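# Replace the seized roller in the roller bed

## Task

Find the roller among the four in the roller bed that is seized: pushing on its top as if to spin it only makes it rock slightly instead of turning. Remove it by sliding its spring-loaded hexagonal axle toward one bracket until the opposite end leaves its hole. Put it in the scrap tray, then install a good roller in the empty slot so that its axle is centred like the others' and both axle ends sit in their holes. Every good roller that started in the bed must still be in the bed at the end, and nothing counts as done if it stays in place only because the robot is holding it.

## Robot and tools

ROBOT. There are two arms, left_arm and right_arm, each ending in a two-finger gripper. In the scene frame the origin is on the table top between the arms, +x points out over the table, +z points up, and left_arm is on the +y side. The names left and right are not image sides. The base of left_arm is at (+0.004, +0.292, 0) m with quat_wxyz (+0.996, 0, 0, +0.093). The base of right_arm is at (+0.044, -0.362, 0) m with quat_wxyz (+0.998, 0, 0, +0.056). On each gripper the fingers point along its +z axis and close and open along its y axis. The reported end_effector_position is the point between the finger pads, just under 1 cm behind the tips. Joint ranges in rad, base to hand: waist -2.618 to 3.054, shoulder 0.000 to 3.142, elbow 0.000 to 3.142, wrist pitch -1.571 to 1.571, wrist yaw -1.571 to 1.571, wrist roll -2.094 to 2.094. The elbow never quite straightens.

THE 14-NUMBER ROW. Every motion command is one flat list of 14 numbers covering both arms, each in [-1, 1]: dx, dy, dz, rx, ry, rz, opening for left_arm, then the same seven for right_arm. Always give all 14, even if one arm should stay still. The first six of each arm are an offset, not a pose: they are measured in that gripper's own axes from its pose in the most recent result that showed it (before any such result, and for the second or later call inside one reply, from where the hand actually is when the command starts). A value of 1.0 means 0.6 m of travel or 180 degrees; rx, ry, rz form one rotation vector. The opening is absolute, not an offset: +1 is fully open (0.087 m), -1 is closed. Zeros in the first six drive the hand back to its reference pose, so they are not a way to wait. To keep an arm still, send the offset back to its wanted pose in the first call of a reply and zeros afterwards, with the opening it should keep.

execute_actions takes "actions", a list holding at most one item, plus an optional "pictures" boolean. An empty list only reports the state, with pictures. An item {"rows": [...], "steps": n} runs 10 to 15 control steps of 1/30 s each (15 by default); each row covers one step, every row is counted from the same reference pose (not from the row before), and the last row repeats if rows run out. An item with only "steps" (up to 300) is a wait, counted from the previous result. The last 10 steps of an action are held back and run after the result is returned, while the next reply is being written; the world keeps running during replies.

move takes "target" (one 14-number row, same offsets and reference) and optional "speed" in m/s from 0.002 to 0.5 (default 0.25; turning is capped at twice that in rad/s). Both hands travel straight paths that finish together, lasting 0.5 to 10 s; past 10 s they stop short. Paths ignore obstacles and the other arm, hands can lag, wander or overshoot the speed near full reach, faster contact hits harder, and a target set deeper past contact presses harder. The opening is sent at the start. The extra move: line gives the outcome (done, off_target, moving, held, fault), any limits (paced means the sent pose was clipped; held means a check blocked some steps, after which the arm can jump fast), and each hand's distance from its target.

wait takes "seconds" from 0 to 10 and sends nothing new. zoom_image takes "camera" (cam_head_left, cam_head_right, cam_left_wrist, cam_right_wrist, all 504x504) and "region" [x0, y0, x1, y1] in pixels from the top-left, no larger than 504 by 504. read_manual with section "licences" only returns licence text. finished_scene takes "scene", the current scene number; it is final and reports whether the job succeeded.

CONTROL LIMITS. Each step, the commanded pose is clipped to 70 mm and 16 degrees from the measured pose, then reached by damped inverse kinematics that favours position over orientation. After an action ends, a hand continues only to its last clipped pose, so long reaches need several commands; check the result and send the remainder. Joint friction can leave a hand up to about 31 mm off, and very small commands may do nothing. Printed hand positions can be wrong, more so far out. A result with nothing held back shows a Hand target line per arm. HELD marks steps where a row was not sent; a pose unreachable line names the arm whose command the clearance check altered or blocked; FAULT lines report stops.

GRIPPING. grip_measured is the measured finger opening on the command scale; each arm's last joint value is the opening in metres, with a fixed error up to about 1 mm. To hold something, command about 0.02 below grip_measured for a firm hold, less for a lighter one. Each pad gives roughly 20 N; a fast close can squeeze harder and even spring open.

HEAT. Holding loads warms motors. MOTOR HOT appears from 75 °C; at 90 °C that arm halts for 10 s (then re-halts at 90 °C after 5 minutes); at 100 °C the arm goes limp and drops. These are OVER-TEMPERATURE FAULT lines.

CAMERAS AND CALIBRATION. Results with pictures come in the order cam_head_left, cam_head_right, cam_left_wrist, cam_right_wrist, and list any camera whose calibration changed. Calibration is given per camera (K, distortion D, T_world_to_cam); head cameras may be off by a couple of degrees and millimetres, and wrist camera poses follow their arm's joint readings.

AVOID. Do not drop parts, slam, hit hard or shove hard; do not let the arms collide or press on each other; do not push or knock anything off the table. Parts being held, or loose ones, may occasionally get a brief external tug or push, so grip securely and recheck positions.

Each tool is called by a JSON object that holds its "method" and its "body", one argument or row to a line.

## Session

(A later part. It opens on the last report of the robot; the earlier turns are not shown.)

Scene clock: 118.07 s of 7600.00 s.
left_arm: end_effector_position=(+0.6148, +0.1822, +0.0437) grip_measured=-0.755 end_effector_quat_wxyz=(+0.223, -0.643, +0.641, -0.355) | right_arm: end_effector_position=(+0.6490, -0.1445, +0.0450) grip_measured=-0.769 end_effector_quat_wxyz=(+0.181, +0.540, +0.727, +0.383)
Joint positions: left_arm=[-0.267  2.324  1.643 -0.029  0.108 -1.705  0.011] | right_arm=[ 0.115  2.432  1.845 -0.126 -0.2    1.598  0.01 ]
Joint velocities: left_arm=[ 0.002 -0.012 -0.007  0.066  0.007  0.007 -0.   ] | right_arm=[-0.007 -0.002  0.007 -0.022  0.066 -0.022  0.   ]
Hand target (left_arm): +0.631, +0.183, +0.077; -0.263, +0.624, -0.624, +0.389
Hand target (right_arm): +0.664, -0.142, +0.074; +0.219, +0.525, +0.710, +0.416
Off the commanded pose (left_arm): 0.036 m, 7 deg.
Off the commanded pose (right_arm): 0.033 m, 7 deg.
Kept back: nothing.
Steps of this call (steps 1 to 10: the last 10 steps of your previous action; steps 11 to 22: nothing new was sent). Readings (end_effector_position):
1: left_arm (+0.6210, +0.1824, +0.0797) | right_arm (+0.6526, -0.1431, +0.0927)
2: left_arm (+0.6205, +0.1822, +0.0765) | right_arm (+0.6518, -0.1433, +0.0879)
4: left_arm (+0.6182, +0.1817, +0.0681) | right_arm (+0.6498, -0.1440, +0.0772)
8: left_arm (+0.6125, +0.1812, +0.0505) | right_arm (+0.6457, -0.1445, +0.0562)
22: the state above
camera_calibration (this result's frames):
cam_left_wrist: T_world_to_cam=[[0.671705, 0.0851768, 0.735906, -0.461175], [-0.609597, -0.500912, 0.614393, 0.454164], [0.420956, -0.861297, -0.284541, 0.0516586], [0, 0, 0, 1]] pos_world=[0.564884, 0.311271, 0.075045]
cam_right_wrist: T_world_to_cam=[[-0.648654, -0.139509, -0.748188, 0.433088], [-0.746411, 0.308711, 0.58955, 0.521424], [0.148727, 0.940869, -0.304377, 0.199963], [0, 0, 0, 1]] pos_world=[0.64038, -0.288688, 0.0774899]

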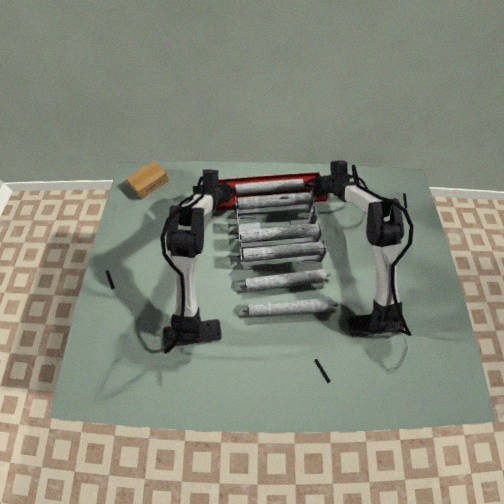

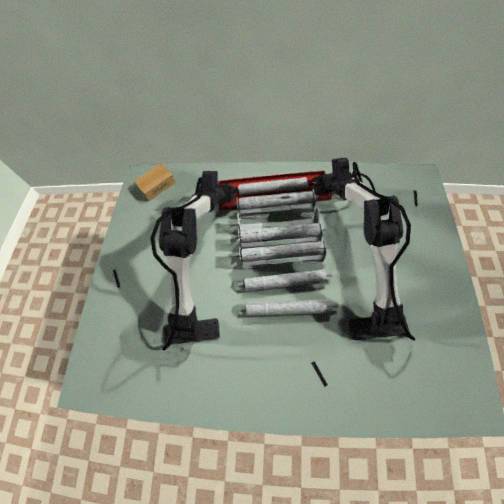

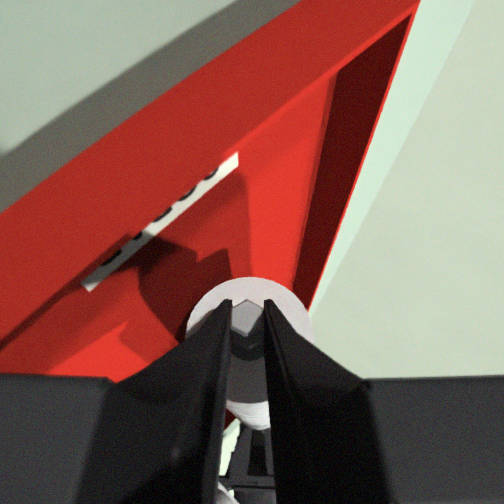

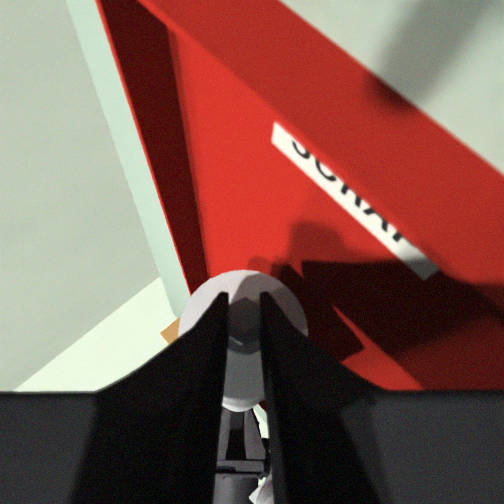

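{"method": "execute_actions", "body": {
  "actions": [
    {"rows":[[0.005,-0.054,-0.014,0.033,0,0,-0.85,0,0.05,-0.012,-0.03,0,0,-0.85],[0.005,-0.05,-0.012,0.031,0,0,-0.85,0,0.046,-0.01,-0.028,0,0,-0.85],[0.004,-0.046,-0.01,0.029,0,0,-0.85,0,0.042,-0.008,-0.026,0,0,-0.85],[0.004,-0.042,-0.008,0.027,0,0,-0.85,0,0.038,-0.006,-0.024,0,0,-0.85],[0.003,-0.038,-0.006,0.025,0,0,-0.85,0,0.034,-0.004,-0.022,0,0,-0.85],[0.003,-0.034,-0.004,0.022,0,0,-0.85,0,0.03,-0.002,-0.02,0,0,-0.85],[0.002,-0.03,-0.002,0.02,0,0,-0.85,0,0.026,0,-0.018,0,0,-0.85],[0.002,-0.025,0,0.017,0,0,-0.85,0,0.022,0.002,-0.016,0,0,-0.85],[0.001,-0.02,0.002,0.015,0,0,-0.85,0,0.018,0.004,-0.014,0,0,-0.85],[0,-0.015,0.004,0.012,0,0,-0.85,0,0.013,0.006,-0.012,0,0,-0.85],[0,-0.01,0.006,0.01,0,0,-0.85,0,0.008,0.008,-0.01,0,0,-0.85],[0,-0.005,0.008,0.007,0,0,-0.85,0,0.003,0.01,-0.007,0,0,-0.85],[0,0,0.01,0.005,0,0,-0.85,0,-0.002,0.012,-0.005,0,0,-0.85],[0,0.005,0.012,0.002,0,0,-0.85,0,-0.006,0.013,-0.002,0,0,-0.85],[0,0.01,0.014,0,0,0,-0.85,0,-0.01,0.014,0,0,0,-0.85]],"steps":15}
  ]
}}

{"method": "wait", "body": {
  "seconds": 0.3
}}

{"method": "move", "body": {
  "target": [0,0,0,0,0,0,-0.5, 0,0,0,0,0,0,-0.5]
}}

{"method": "move", "body": {
  "target": [0,-0.1,-0.2,0,0,0,-0.5, 0,0.1,-0.2,0,0,0,-0.5],
  "speed": 0.15
}}

Scene clock: 119.50 s of 7600.00 s.
left_arm: end_effector_position=(+0.6152, +0.1821, +0.0442) grip_measured=-0.756 end_effector_quat_wxyz=(+0.223, -0.644, +0.639, -0.356) | right_arm: end_effector_position=(+0.6494, -0.1446, +0.0452) grip_measured=-0.769 end_effector_quat_wxyz=(+0.181, +0.543, +0.725, +0.383)
Joint positions: left_arm=[-0.267  2.324  1.643 -0.028  0.108 -1.71   0.011] | right_arm=[ 0.115  2.432  1.845 -0.126 -0.199  1.603  0.01 ]
Joint velocities: left_arm=[ 0.002  0.007 -0.022  0.007 -0.022 -0.007 -0.   ] | right_arm=[-0.007 -0.007 -0.002 -0.066  0.022  0.022 -0.001]
Steps of this call (steps 1 to 38: nothing new was sent; steps 39 to 43: the first 5 steps of this action). Readings (end_effector_position):
39: left_arm (+0.6151, +0.1821, +0.0441) | right_arm (+0.6494, -0.1446, +0.0453)
40: left_arm (+0.6152, +0.1821, +0.0442) | right_arm (+0.6495, -0.1446, +0.0454)
42: left_arm (+0.6152, +0.1821, +0.0442) | right_arm (+0.6495, -0.1446, +0.0454)
43: the state above

Scene clock: 120.13 s of 7600.00 s.
left_arm: end_effector_position=(+0.6143, +0.1817, +0.0389) grip_measured=-0.757 end_effector_quat_wxyz=(+0.218, -0.647, +0.640, -0.354) | right_arm: end_effector_position=(+0.6472, -0.1448, +0.0365) grip_measured=-0.770 end_effector_quat_wxyz=(+0.173, +0.547, +0.727, +0.377)
Joint positions: left_arm=[-0.267  2.333  1.643 -0.029  0.111 -1.713  0.011] | right_arm=[ 0.115  2.445  1.845 -0.134 -0.201  1.607  0.01 ]
Joint velocities: left_arm=[ 0.002 -0.002 -0.007  0.007  0.022  0.022  0.   ] | right_arm=[-0.012 -0.022  0.007 -0.007 -0.007 -0.022  0.   ]
Hand target (left_arm): +0.617, +0.180, +0.034; -0.223, +0.643, -0.641, +0.355
Hand target (right_arm): +0.651, -0.142, +0.035; +0.181, +0.540, +0.727, +0.383
Off the commanded pose (left_arm): 0.006 m, 1 deg.
Off the commanded pose (right_arm): 0.005 m, 1 deg.
Kept back: nothing.
Steps of this call (steps 1 to 10: the last 10 steps of your previous action; steps 11 to 19: nothing new was sent). Readings (end_effector_position):
1: left_arm (+0.6151, +0.1821, +0.0440) | right_arm (+0.6492, -0.1446, +0.0450)
2: left_arm (+0.6148, +0.1821, +0.0437) | right_arm (+0.6489, -0.1446, +0.0448)
4: left_arm (+0.6143, +0.1822, +0.0416) | right_arm (+0.6483, -0.1447, +0.0440)
8: left_arm (+0.6143, +0.1818, +0.0389) | right_arm (+0.6470, -0.1449, +0.0375)
19: the state above
camera_calibration (this result's frames):
cam_left_wrist: T_world_to_cam=[[0.678689, 0.0929576, 0.728519, -0.462668], [-0.60162, -0.498569, 0.624085, 0.450839], [0.421231, -0.861851, -0.282448, 0.0498926], [0, 0, 0, 1]] pos_world=[0.564225, 0.310783, 0.0697929]
cam_right_wrist: T_world_to_cam=[[-0.666094, -0.133973, -0.733737, 0.437094], [-0.731266, 0.311003, 0.607064, 0.515034], [0.146864, 0.940919, -0.305128, 0.199118], [0, 0, 0, 1]] pos_world=[0.63853, -0.288972, 0.06881]

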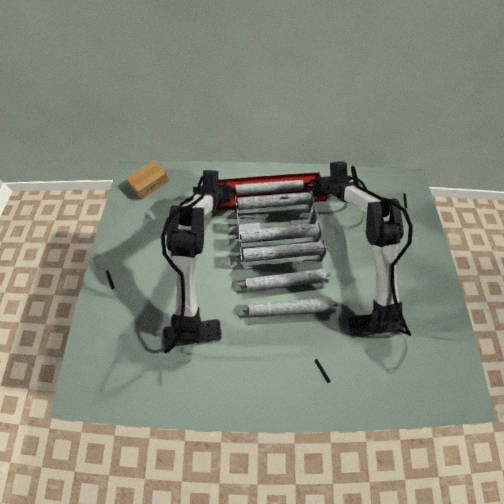

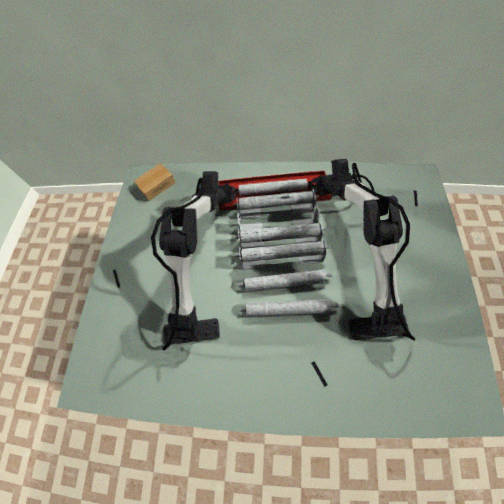

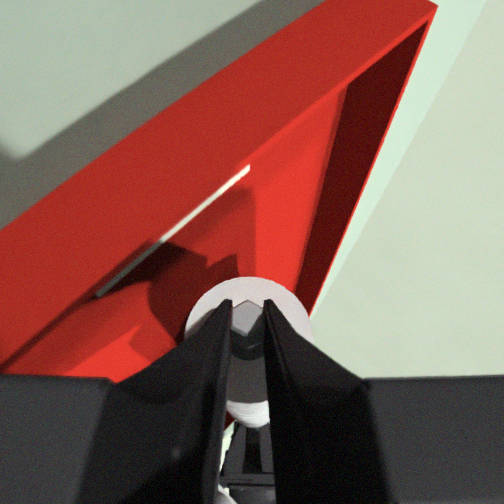

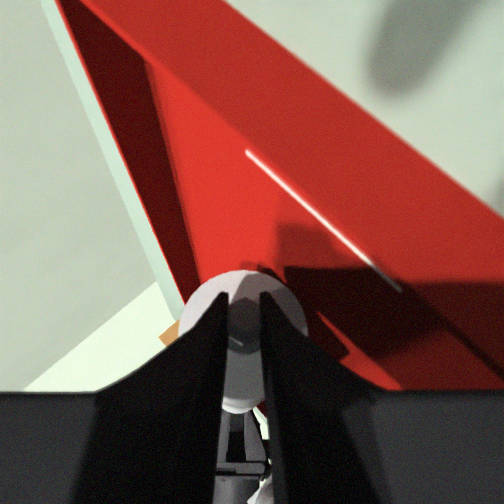

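Scene clock: 120.87 s of 7600.00 s.
left_arm: end_effector_position=(+0.6142, +0.1817, +0.0388) grip_measured=-0.500 end_effector_quat_wxyz=(+0.218, -0.647, +0.640, -0.354) | right_arm: end_effector_position=(+0.6474, -0.1447, +0.0367) grip_measured=-0.500 end_effector_quat_wxyz=(+0.174, +0.547, +0.727, +0.378)
Joint positions: left_arm=[-0.267  2.333  1.643 -0.03   0.11  -1.713  0.022] | right_arm=[ 0.115  2.445  1.845 -0.132 -0.201  1.607  0.022]
Joint velocities: left_arm=[-0.002 -0.002 -0.002 -0.037 -0.007 -0.051 -0.001] | right_arm=[-0.012 -0.017  0.007 -0.007  0.022 -0.037 -0.   ]
Hand target (left_arm): +0.614, +0.182, +0.039; -0.218, +0.647, -0.639, +0.354
Hand target (right_arm): +0.647, -0.145, +0.036; +0.173, +0.547, +0.727, +0.377
Off the commanded pose (left_arm): 0.000 m, 0 deg.
Off the commanded pose (right_arm): 0.000 m, 0 deg.
Kept back: nothing.
move: done
camera_calibration (this result's frames):
cam_left_wrist: T_world_to_cam=[[0.679201, 0.0929251, 0.728046, -0.462785], [-0.601015, -0.498937, 0.624375, 0.4506], [0.421269, -0.861642, -0.283029, 0.0499123], [0, 0, 0, 1]] pos_world=[0.564114, 0.310832, 0.0697121]
cam_right_wrist: T_world_to_cam=[[-0.665002, -0.13372, -0.734773, 0.436825], [-0.732168, 0.310795, 0.606084, 0.515614], [0.147318, 0.941024, -0.304585, 0.198817], [0, 0, 0, 1]] pos_world=[0.638716, -0.288929, 0.0690187]

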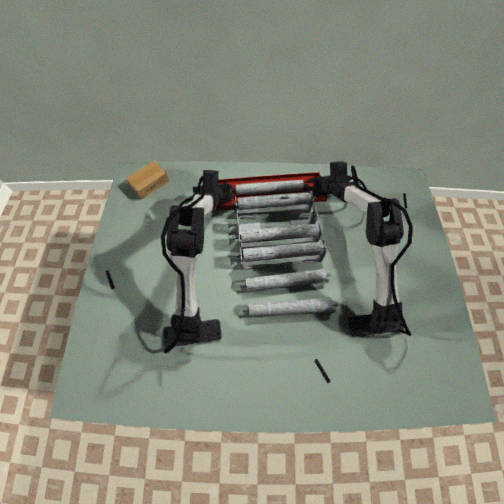

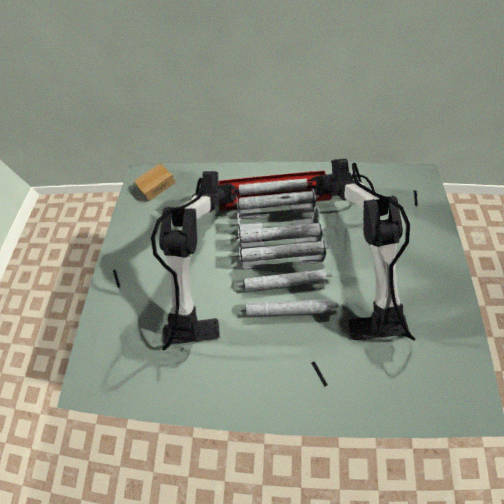

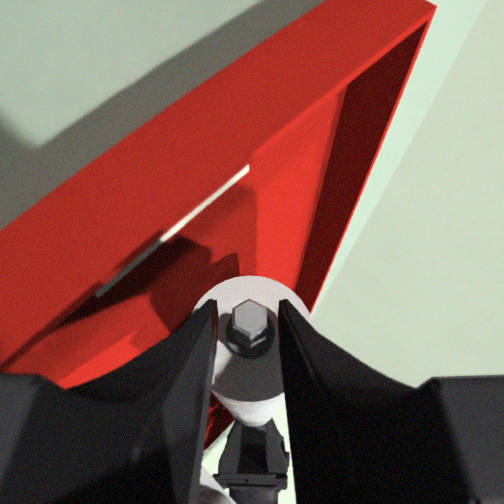

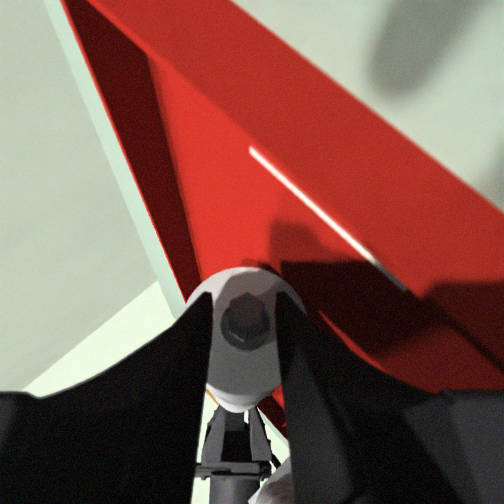

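Scene clock: 122.37 s of 7600.00 s.
left_arm: end_effector_position=(+0.5674, +0.2067, +0.1500) grip_measured=-0.500 end_effector_quat_wxyz=(+0.212, -0.653, +0.639, -0.346) | right_arm: end_effector_position=(+0.6095, -0.1774, +0.1617) grip_measured=-0.500 end_effector_quat_wxyz=(+0.179, +0.543, +0.725, +0.384)
Joint positions: left_arm=[-0.221  2.024  1.621 -0.342  0.141 -1.689  0.022] | right_arm=[ 0.065  2.134  1.812 -0.398 -0.239  1.573  0.022]
Joint velocities: left_arm=[-0.007 -0.017  0.007 -0.022 -0.022  0.007  0.001] | right_arm=[-0.032 -0.007 -0.017 -0.037  0.022 -0.007  0.001]
Hand target (left_arm): +0.567, +0.209, +0.162; -0.218, +0.647, -0.640, +0.353
Hand target (right_arm): +0.606, -0.183, +0.158; +0.174, +0.547, +0.727, +0.378
Off the commanded pose (left_arm): 0.012 m, 1 deg.
Off the commanded pose (right_arm): 0.005 m, 1 deg.
Kept back: nothing.
move: off_target (left_arm)
camera_calibration (this result's frames):
cam_left_wrist: T_world_to_cam=[[0.694254, 0.0993287, 0.712843, -0.521921], [-0.58337, -0.502419, 0.638165, 0.354143], [0.421534, -0.8589, -0.290861, 0.123007], [0, 0, 0, 1]] pos_world=[0.51709, 0.335421, 0.181824]
cam_right_wrist: T_world_to_cam=[[-0.650911, -0.1312, -0.747731, 0.493032], [-0.743731, 0.307739, 0.593432, 0.430843], [0.152247, 0.942382, -0.297888, 0.269389], [0, 0, 0, 1]] pos_world=[0.600338, -0.321769, 0.193227]

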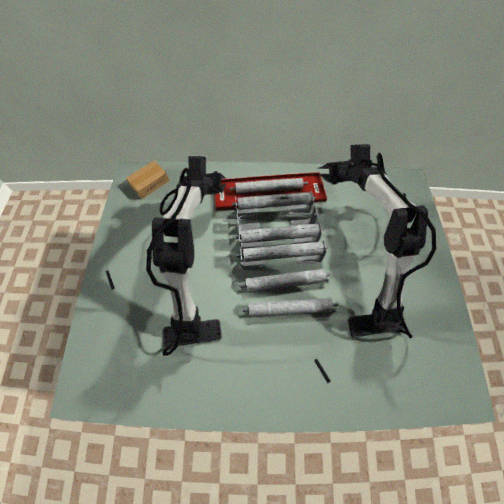

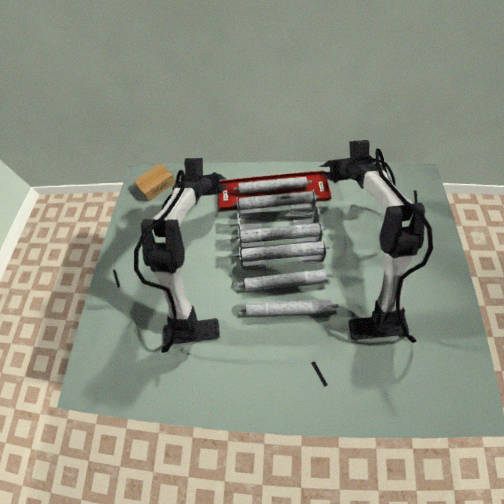

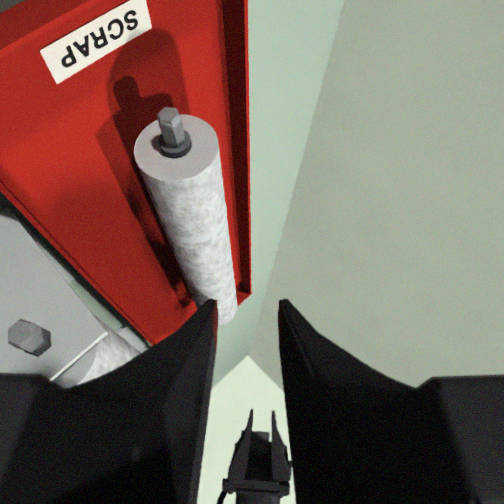

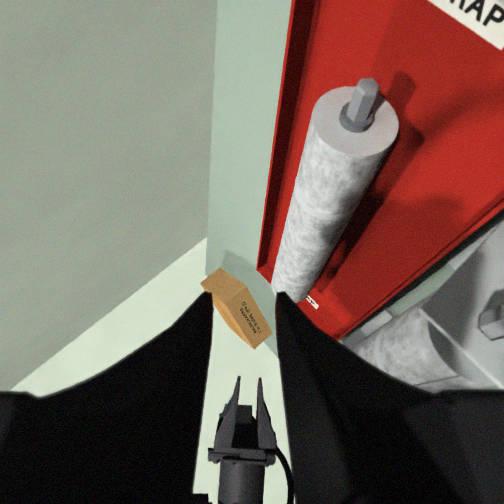

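{"method": "move", "body": {
  "target": [0.056,0.305,-0.436,0,0,0.55,0.5, 0.177,-0.47,-0.477,0.102,-0.085,0.024,-0.3],
  "speed": 0.4
}}

Scene clock: 127.33 s of 7600.00 s.
left_arm: end_effector_position=(+0.2537, +0.2035, +0.2055) grip_measured=+0.500 end_effector_quat_wxyz=(+0.401, +0.054, +0.912, -0.072) | right_arm: end_effector_position=(+0.2045, -0.2135, +0.1503) grip_measured=-0.300 end_effector_quat_wxyz=(+0.148, +0.606, +0.752, +0.212)
Joint positions: left_arm=[-0.562  0.95   1.012 -0.8   -0.104 -0.212  0.066] | right_arm=[ 0.664  0.825  0.823 -1.1    0.239  2.077  0.031]
Joint velocities: left_arm=[-0.007 -0.002 -0.017 -0.066  0.007 -0.081 -0.001] | right_arm=[ 0.002  0.002 -0.007 -0.022  0.007  0.007 -0.001]
Hand target (left_arm): +0.249, +0.205, +0.203; +0.402, +0.061, +0.911, -0.066
Hand target (right_arm): +0.198, -0.217, +0.145; +0.144, +0.606, +0.755, +0.205
Off the commanded pose (left_arm): 0.007 m, 1 deg.
Off the commanded pose (right_arm): 0.009 m, 6 deg.
joint sent to its limit (right arm) — the command would take joint 6 (wrist roll) past its upper limit, so that joint was sent only as far as its limit.
Kept back: nothing.
move: off_target (right_arm)
camera_calibration (this result's frames):
cam_left_wrist: T_world_to_cam=[[-0.145759, -0.985399, 0.0879989, 0.218873], [-0.98796, 0.149645, 0.039262, 0.227098], [-0.0518572, -0.0812166, -0.995347, 0.375281], [0, 0, 0, 1]] pos_world=[0.275727, 0.212172, 0.345357]
cam_right_wrist: T_world_to_cam=[[-0.851011, -0.190146, -0.489515, 0.20564], [-0.511457, 0.511564, 0.690445, 0.128901], [0.119133, 0.837942, -0.532597, 0.38142], [0, 0, 0, 1]] pos_world=[0.195489, -0.346447, 0.214808]

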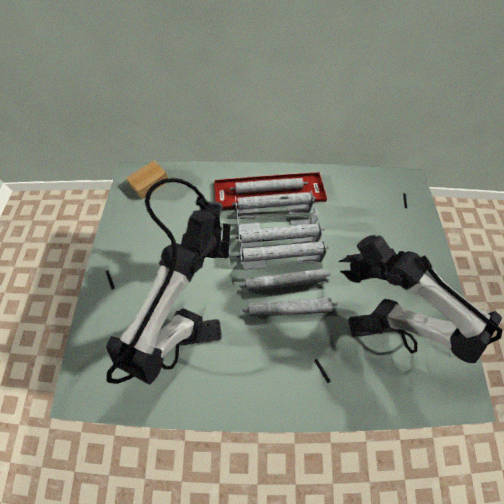

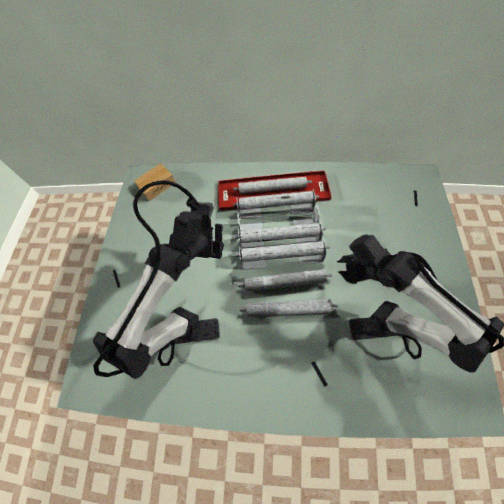

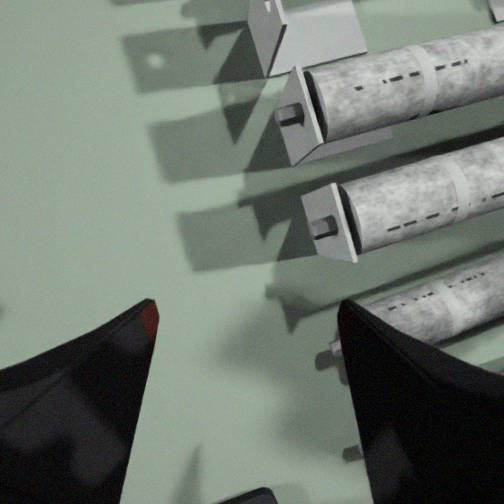

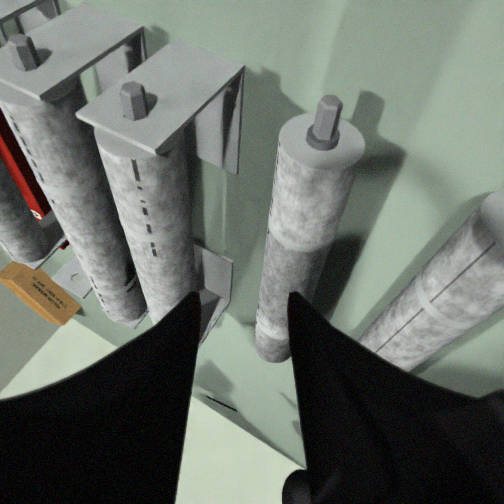

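{"method": "move", "body": {
  "target": [0.23,-0.203,0.064,0.161,0.103,0.386,0.5, -0.012,-0.072,0.122,-0.004,0.059,0.02,-0.3],
  "speed": 0.35
}}

Scene clock: 130.87 s of 7600.00 s.
left_arm: end_effector_position=(+0.1668, +0.0884, +0.0899) grip_measured=+0.500 end_effector_quat_wxyz=(+0.203, +0.652, +0.729, -0.032) | right_arm: end_effector_position=(+0.2052, -0.2130, +0.0671) grip_measured=-0.300 end_effector_quat_wxyz=(+0.074, +0.607, +0.743, +0.272)
Joint positions: left_arm=[-1.186  1.277  0.903 -0.784 -0.045  0.469  0.066] | right_arm=[ 0.415  0.695  0.397 -0.704 -0.05   1.912  0.031]
Joint velocities: left_arm=[-0.002  0.002 -0.012 -0.022  0.037 -0.022  0.   ] | right_arm=[-0.032 -0.012  0.002  0.022  0.066 -0.051  0.001]
Hand target (left_arm): +0.168, +0.081, +0.089; +0.206, +0.659, +0.722, -0.038
Hand target (right_arm): +0.204, -0.215, +0.064; +0.074, +0.607, +0.741, +0.276
Off the commanded pose (left_arm): 0.006 m, 1 deg.
Off the commanded pose (right_arm): 0.005 m, 1 deg.
Kept back: nothing.
move: done
camera_calibration (this result's frames):
cam_left_wrist: T_world_to_cam=[[-0.96227, -0.156201, -0.222795, 0.19385], [-0.247918, 0.840748, 0.48133, -0.0611989], [0.11213, 0.518404, -0.847752, 0.152798], [0, 0, 0, 1]] pos_world=[0.15423, 0.00252157, 0.20218]
cam_right_wrist: T_world_to_cam=[[-0.862604, -0.132239, -0.48829, 0.18022], [-0.501092, 0.355837, 0.788851, 0.144597], [0.0694344, 0.925145, -0.37321, 0.354697], [0, 0, 0, 1]] pos_world=[0.203286, -0.355767, 0.106311]

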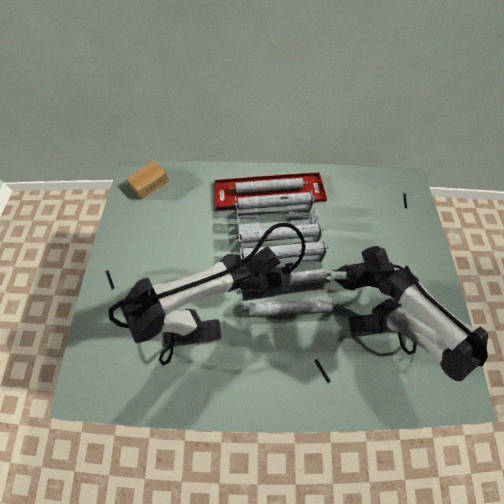

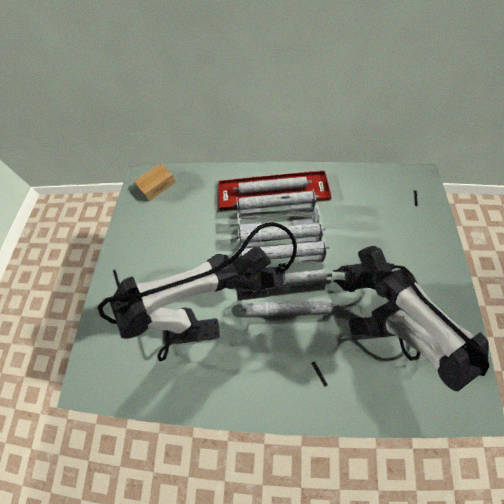

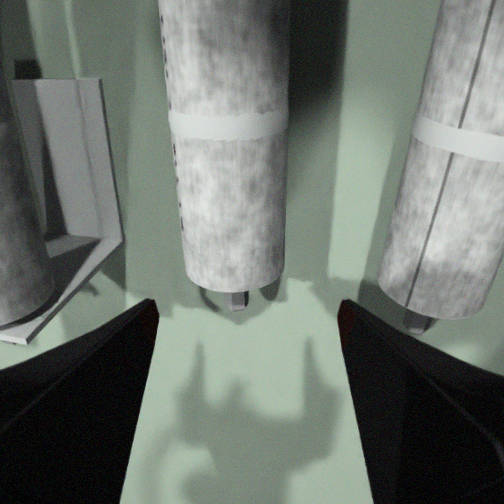

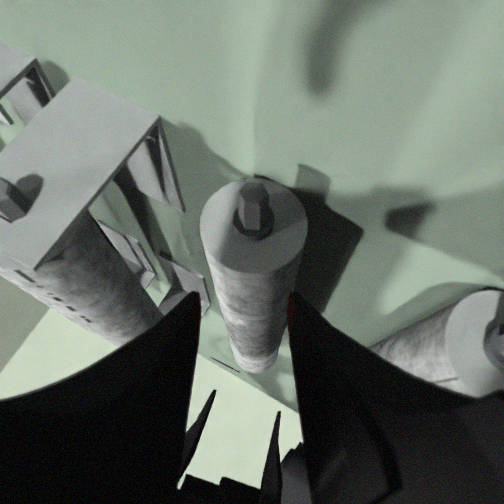

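{"method": "move", "body": {
  "target": [0,0.016,0.122,0,0,0,0.5, -0.022,-0.008,0.082,0,0,0,-0.3],
  "speed": 0.08
}}

Scene clock: 132.80 s of 7600.00 s.
left_arm: end_effector_position=(+0.1937, +0.0644, +0.0316) grip_measured=+0.500 end_effector_quat_wxyz=(+0.209, +0.650, +0.730, -0.030) | right_arm: end_effector_position=(+0.2301, -0.2060, +0.0327) grip_measured=-0.300 end_effector_quat_wxyz=(+0.081, +0.602, +0.741, +0.287)
Joint positions: left_arm=[-1.153  1.478  0.817 -0.485 -0.04   0.498  0.066] | right_arm=[ 0.366  0.878  0.282 -0.375 -0.076  1.868  0.031]
Joint velocities: left_arm=[-0.012 -0.002 -0.012 -0.037  0.051  0.007  0.001] | right_arm=[-0.027 -0.002 -0.002  0.051  0.007  0.051  0.   ]
Hand target (left_arm): +0.194, +0.066, +0.024; +0.203, +0.653, +0.729, -0.032
Hand target (right_arm): +0.225, -0.210, +0.022; +0.074, +0.607, +0.743, +0.272
Off the commanded pose (left_arm): 0.007 m, 1 deg.
Off the commanded pose (right_arm): 0.014 m, 2 deg.
Kept back: nothing.
move: off_target (right_arm)
camera_calibration (this result's frames):
cam_left_wrist: T_world_to_cam=[[-0.959027, -0.161598, -0.23271, 0.203041], [-0.256938, 0.842174, 0.474052, -0.00445537], [0.119376, 0.514421, -0.849188, 0.11163], [0, 0, 0, 1]] pos_world=[0.180251, -0.0208617, 0.144157]
cam_right_wrist: T_world_to_cam=[[-0.846622, -0.126765, -0.516877, 0.184243], [-0.52633, 0.343215, 0.777933, 0.18529], [0.0787854, 0.930663, -0.357293, 0.332123], [0, 0, 0, 1]] pos_world=[0.227342, -0.349334, 0.0697532]

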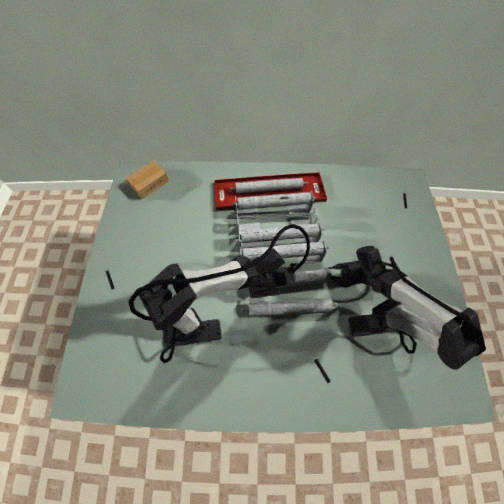

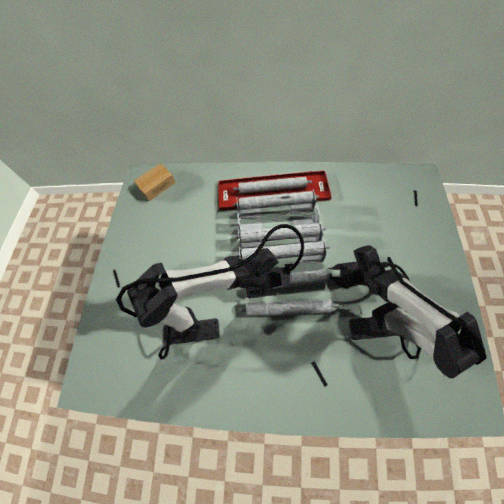

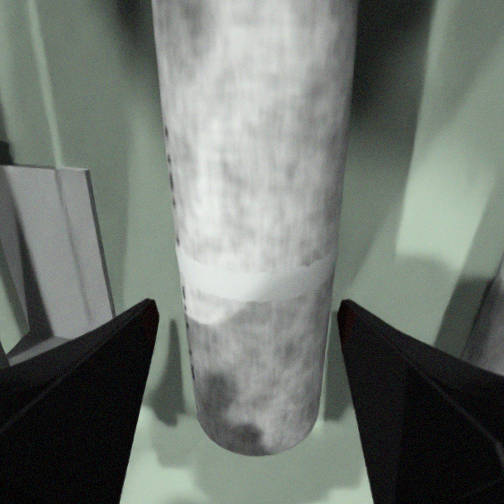

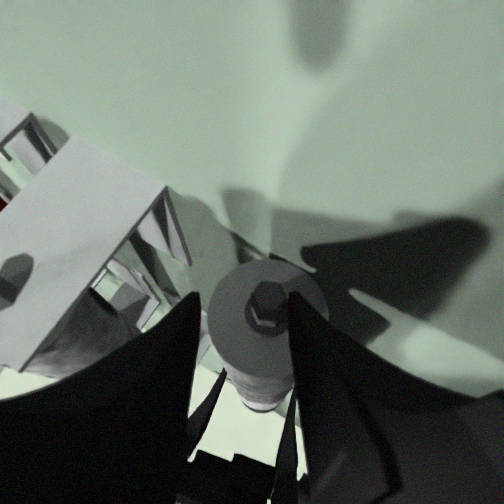

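{"method": "move", "body": {
  "target": [0,-0.008,0.025,0,0,0,0.5, -0.012,-0.03,0.022,0.01,0,0,-0.3],
  "speed": 0.05
}}

Scene clock: 133.83 s of 7600.00 s.
left_arm: end_effector_position=(+0.1951, +0.0588, +0.0242) grip_measured=+0.500 end_effector_quat_wxyz=(+0.214, +0.651, +0.728, -0.032) | right_arm: end_effector_position=(+0.2263, -0.2058, +0.0220) grip_measured=-0.300 end_effector_quat_wxyz=(+0.077, +0.598, +0.744, +0.288)
Joint positions: left_arm=[-1.159  1.505  0.805 -0.437 -0.04   0.495  0.066] | right_arm=[ 0.366  0.891  0.239 -0.319 -0.087  1.859  0.031]
Joint velocities: left_arm=[-0.007 -0.002  0.002 -0.051 -0.022 -0.007  0.   ] | right_arm=[-0.027  0.007  0.002  0.051  0.022 -0.022 -0.   ]
Hand target (left_arm): +0.193, +0.059, +0.017; +0.210, +0.650, +0.730, -0.030
Hand target (right_arm): +0.222, -0.210, +0.011; +0.071, +0.603, +0.745, +0.275
Off the commanded pose (left_arm): 0.008 m, 1 deg.
Off the commanded pose (right_arm): 0.013 m, 2 deg.
Kept back: nothing.
move: off_target (right_arm)
camera_calibration (this result's frames):
cam_left_wrist: T_world_to_cam=[[-0.958567, -0.159791, -0.235832, 0.201611], [-0.255739, 0.847394, 0.465318, 0.00378077], [0.125489, 0.50635, -0.853149, 0.107439], [0, 0, 0, 1]] pos_world=[0.180742, -0.0253898, 0.137448]
cam_right_wrist: T_world_to_cam=[[-0.845695, -0.136157, -0.516005, 0.173301], [-0.529613, 0.333088, 0.780104, 0.190122], [0.0656582, 0.933013, -0.353801, 0.331738], [0, 0, 0, 1]] pos_world=[0.225469, -0.349247, 0.0584787]

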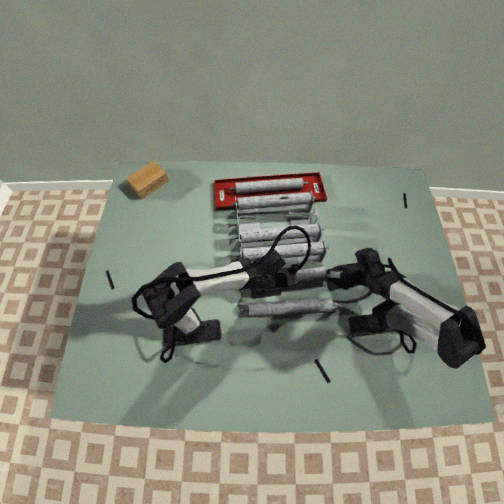

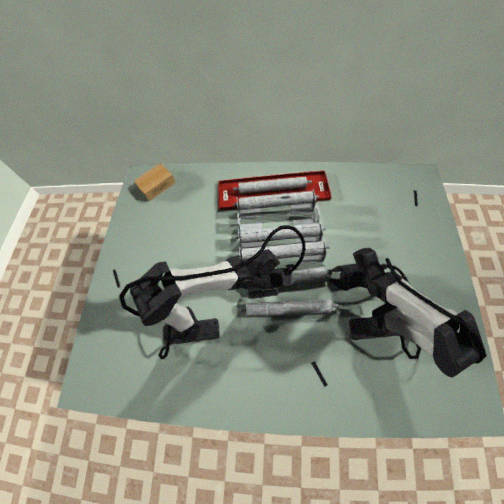

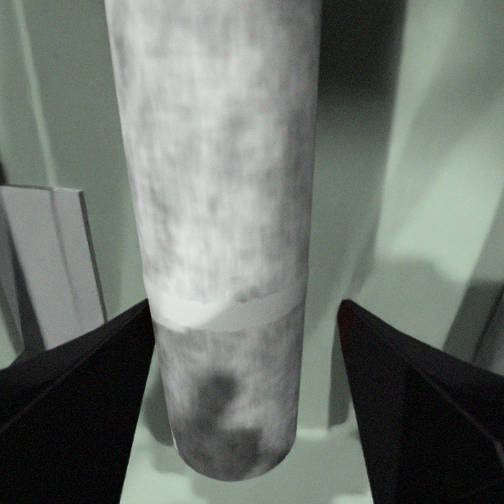

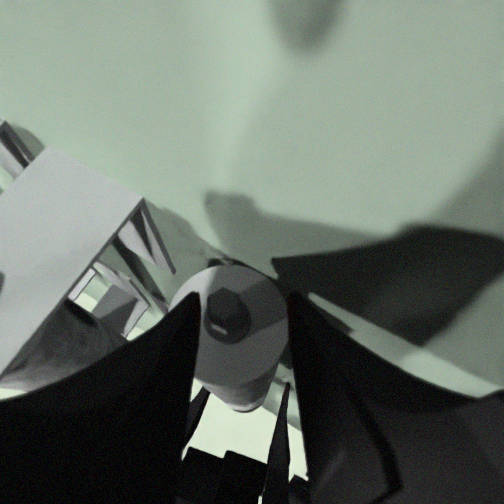

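{"method": "move", "body": {
  "target": [0,0,0,0,0,0,0.03, 0,0,0,0,0,0,-0.3]
}}

{"method": "move", "body": {
  "target": [0,0,0,0,0,0,0.03, 0,0,0,0,0,0,-0.85]
}}

Scene clock: 134.93 s of 7600.00 s.
left_arm: end_effector_position=(+0.1978, +0.0583, +0.0250) grip_measured=+0.094 end_effector_quat_wxyz=(+0.219, +0.649, +0.728, -0.029) | right_arm: end_effector_position=(+0.2274, -0.2051, +0.0229) grip_measured=-0.300 end_effector_quat_wxyz=(+0.078, +0.597, +0.744, +0.291)
Joint positions: left_arm=[-1.158  1.505  0.805 -0.428 -0.048  0.496  0.048] | right_arm=[ 0.366  0.891  0.239 -0.312 -0.088  1.859  0.031]
Joint velocities: left_arm=[-0.022 -0.007  0.002 -0.037 -0.007 -0.037  0.   ] | right_arm=[-0.027  0.007 -0.002  0.022  0.007 -0.066 -0.002]
Hand target (left_arm): +0.195, +0.059, +0.024; +0.214, +0.651, +0.728, -0.032
Hand target (right_arm): +0.226, -0.206, +0.022; +0.077, +0.598, +0.744, +0.288
Off the commanded pose (left_arm): 0.003 m, 1 deg.
Off the commanded pose (right_arm): 0.002 m, 0 deg.
Kept back: nothing.
move: done
camera_calibration (this result's frames):
cam_left_wrist: T_world_to_cam=[[-0.955211, -0.164205, -0.246189, 0.204151], [-0.26427, 0.847702, 0.459959, 0.00637065], [0.133168, 0.504419, -0.853129, 0.106709], [0, 0, 0, 1]] pos_world=[0.182481, -0.0257037, 0.138366]
cam_right_wrist: T_world_to_cam=[[-0.842755, -0.134646, -0.521185, 0.174591], [-0.534056, 0.330428, 0.778204, 0.190257], [0.0674318, 0.934178, -0.350379, 0.331151], [0, 0, 0, 1]] pos_world=[0.226416, -0.348712, 0.0589632]

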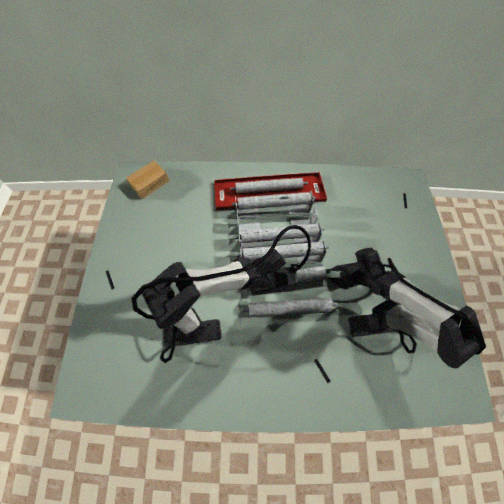

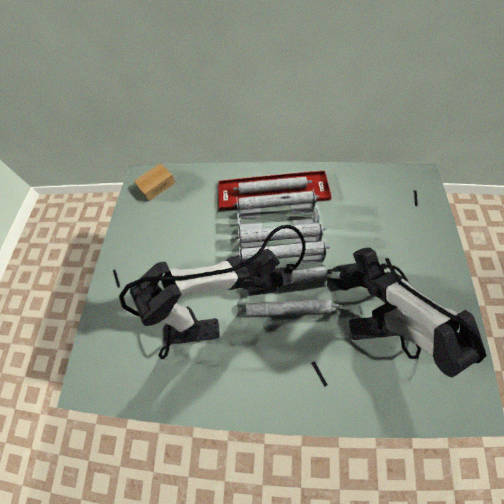

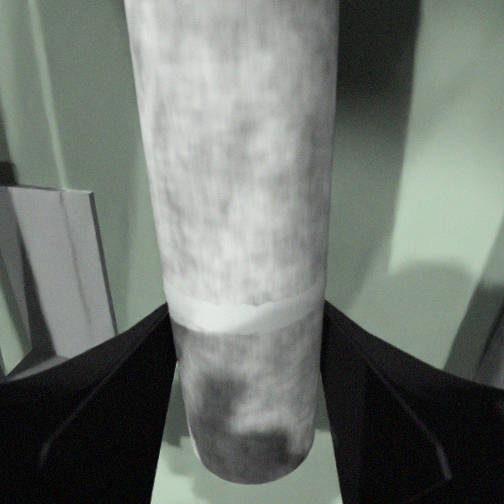

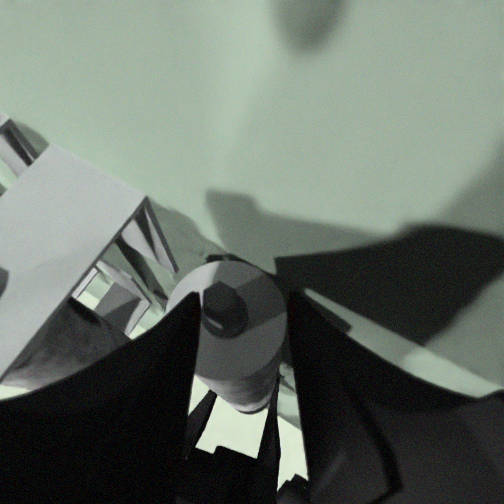

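Scene clock: 135.43 s of 7600.00 s.
left_arm: end_effector_position=(+0.1982, +0.0582, +0.0252) grip_measured=+0.091 end_effector_quat_wxyz=(+0.219, +0.652, +0.725, -0.028) | right_arm: end_effector_position=(+0.2310, -0.2038, +0.0260) grip_measured=-0.767 end_effector_quat_wxyz=(+0.082, +0.596, +0.741, +0.298)
Joint positions: left_arm=[-1.158  1.505  0.805 -0.428 -0.048  0.503  0.048] | right_arm=[ 0.366  0.891  0.241 -0.296 -0.085  1.862  0.01 ]
Joint velocities: left_arm=[ 0.027 -0.002 -0.002 -0.022 -0.007 -0.007 -0.001] | right_arm=[ 0.017  0.007 -0.002  0.037 -0.037  0.066 -0.   ]
Hand target (left_arm): +0.198, +0.058, +0.025; +0.219, +0.649, +0.728, -0.029
Hand target (right_arm): +0.227, -0.205, +0.023; +0.078, +0.597, +0.744, +0.291
Off the commanded pose (left_arm): 0.000 m, 0 deg.
Off the commanded pose (right_arm): 0.005 m, 1 deg.
Kept back: nothing.
move: done
camera_calibration (this result's frames):
cam_left_wrist: T_world_to_cam=[[-0.955569, -0.157609, -0.249092, 0.204301], [-0.260012, 0.848769, 0.460418, 0.00558673], [0.138856, 0.504728, -0.852038, 0.105648], [0, 0, 0, 1]] pos_world=[0.182007, -0.0258655, 0.138333]
cam_right_wrist: T_world_to_cam=[[-0.834894, -0.12717, -0.535518, 0.179538], [-0.545041, 0.326583, 0.772187, 0.191258], [0.076692, 0.936574, -0.341975, 0.328876], [0, 0, 0, 1]] pos_world=[0.228917, -0.347647, 0.0609268]

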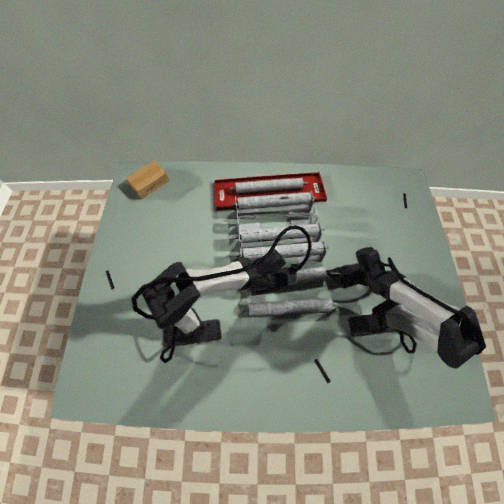

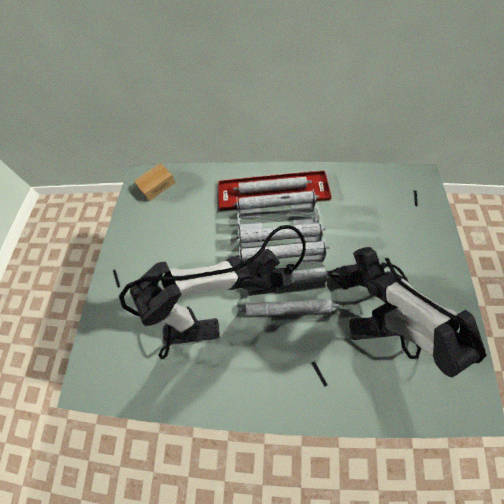

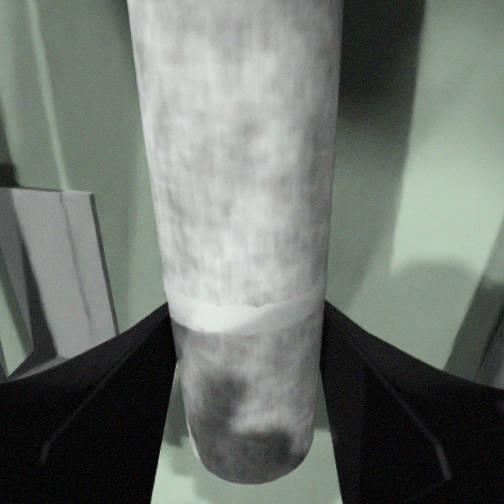

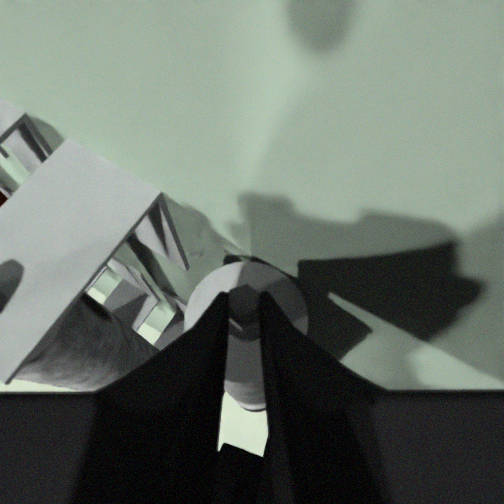

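{"method": "move", "body": {
  "target": [-0.1,0.069,-0.255,-0.103,0,0.04,0.03, 0.066,0.153,-0.229,0,0,0,-0.85],
  "speed": 0.15
}}

Scene clock: 137.57 s of 7600.00 s.
left_arm: end_effector_position=(+0.1936, +0.0561, +0.1743) grip_measured=+0.091 end_effector_quat_wxyz=(+0.301, +0.655, +0.688, +0.083) | right_arm: end_effector_position=(+0.2195, -0.2103, +0.1820) grip_measured=-0.767 end_effector_quat_wxyz=(+0.073, +0.597, +0.749, +0.277)
Joint positions: left_arm=[-1.356  1.333  1.182 -0.9   -0.382  0.454  0.048] | right_arm=[ 0.357  0.826  0.883 -1.053 -0.092  1.844  0.01 ]
Joint velocities: left_arm=[-0.017  0.002 -0.012 -0.11  -0.007  0.007 -0.001] | right_arm=[-0.002  0.002  0.002  0.007 -0.022  0.022 -0.   ]
Hand target (left_arm): +0.199, +0.060, +0.195; +0.324, +0.651, +0.679, +0.099
Hand target (right_arm): +0.230, -0.207, +0.196; +0.082, +0.596, +0.741, +0.298
Off the commanded pose (left_arm): 0.021 m, 4 deg.
Off the commanded pose (right_arm): 0.019 m, 3 deg.
Kept back: nothing.
move: off_target (left_arm, right_arm)
camera_calibration (this result's frames):
cam_left_wrist: T_world_to_cam=[[-0.847604, -0.137291, -0.51256, 0.260568], [-0.385062, 0.823755, 0.416118, -0.0291915], [0.365095, 0.550071, -0.751084, 0.170433], [0, 0, 0, 1]] pos_world=[0.147393, -0.03393, 0.273713]
cam_right_wrist: T_world_to_cam=[[-0.854431, -0.149563, -0.497572, 0.245247], [-0.516936, 0.340926, 0.785205, 0.0611347], [0.0521975, 0.928117, -0.368612, 0.397618], [0, 0, 0, 1]] pos_world=[0.220395, -0.353198, 0.220592]

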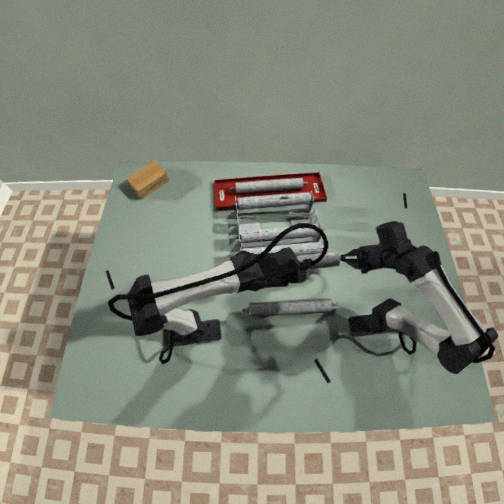

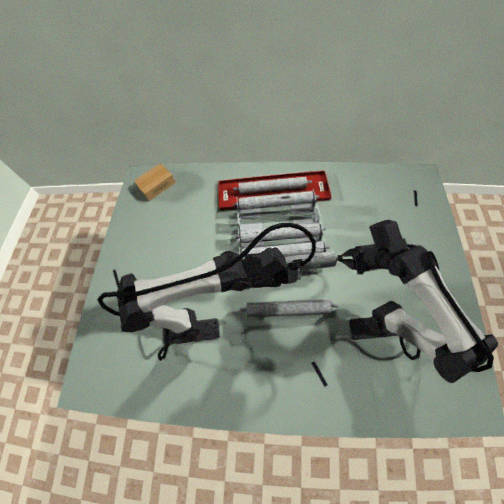

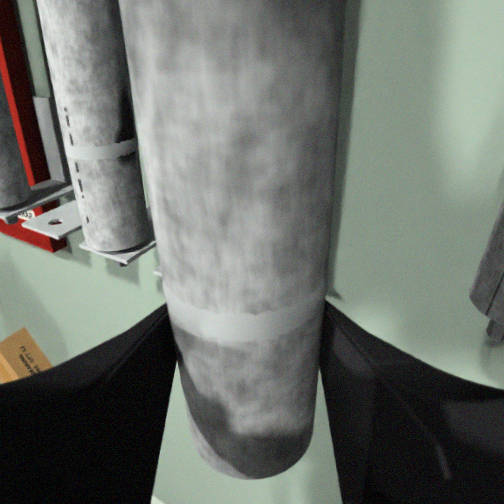

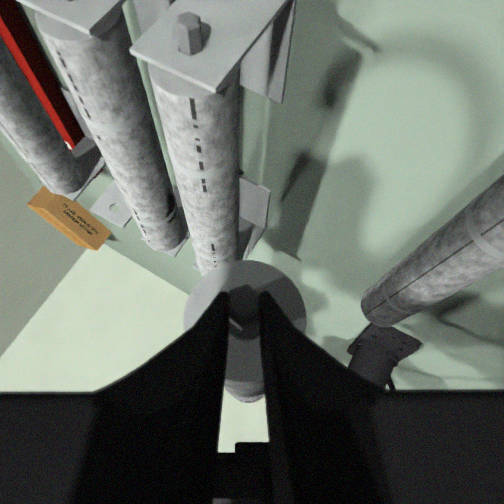

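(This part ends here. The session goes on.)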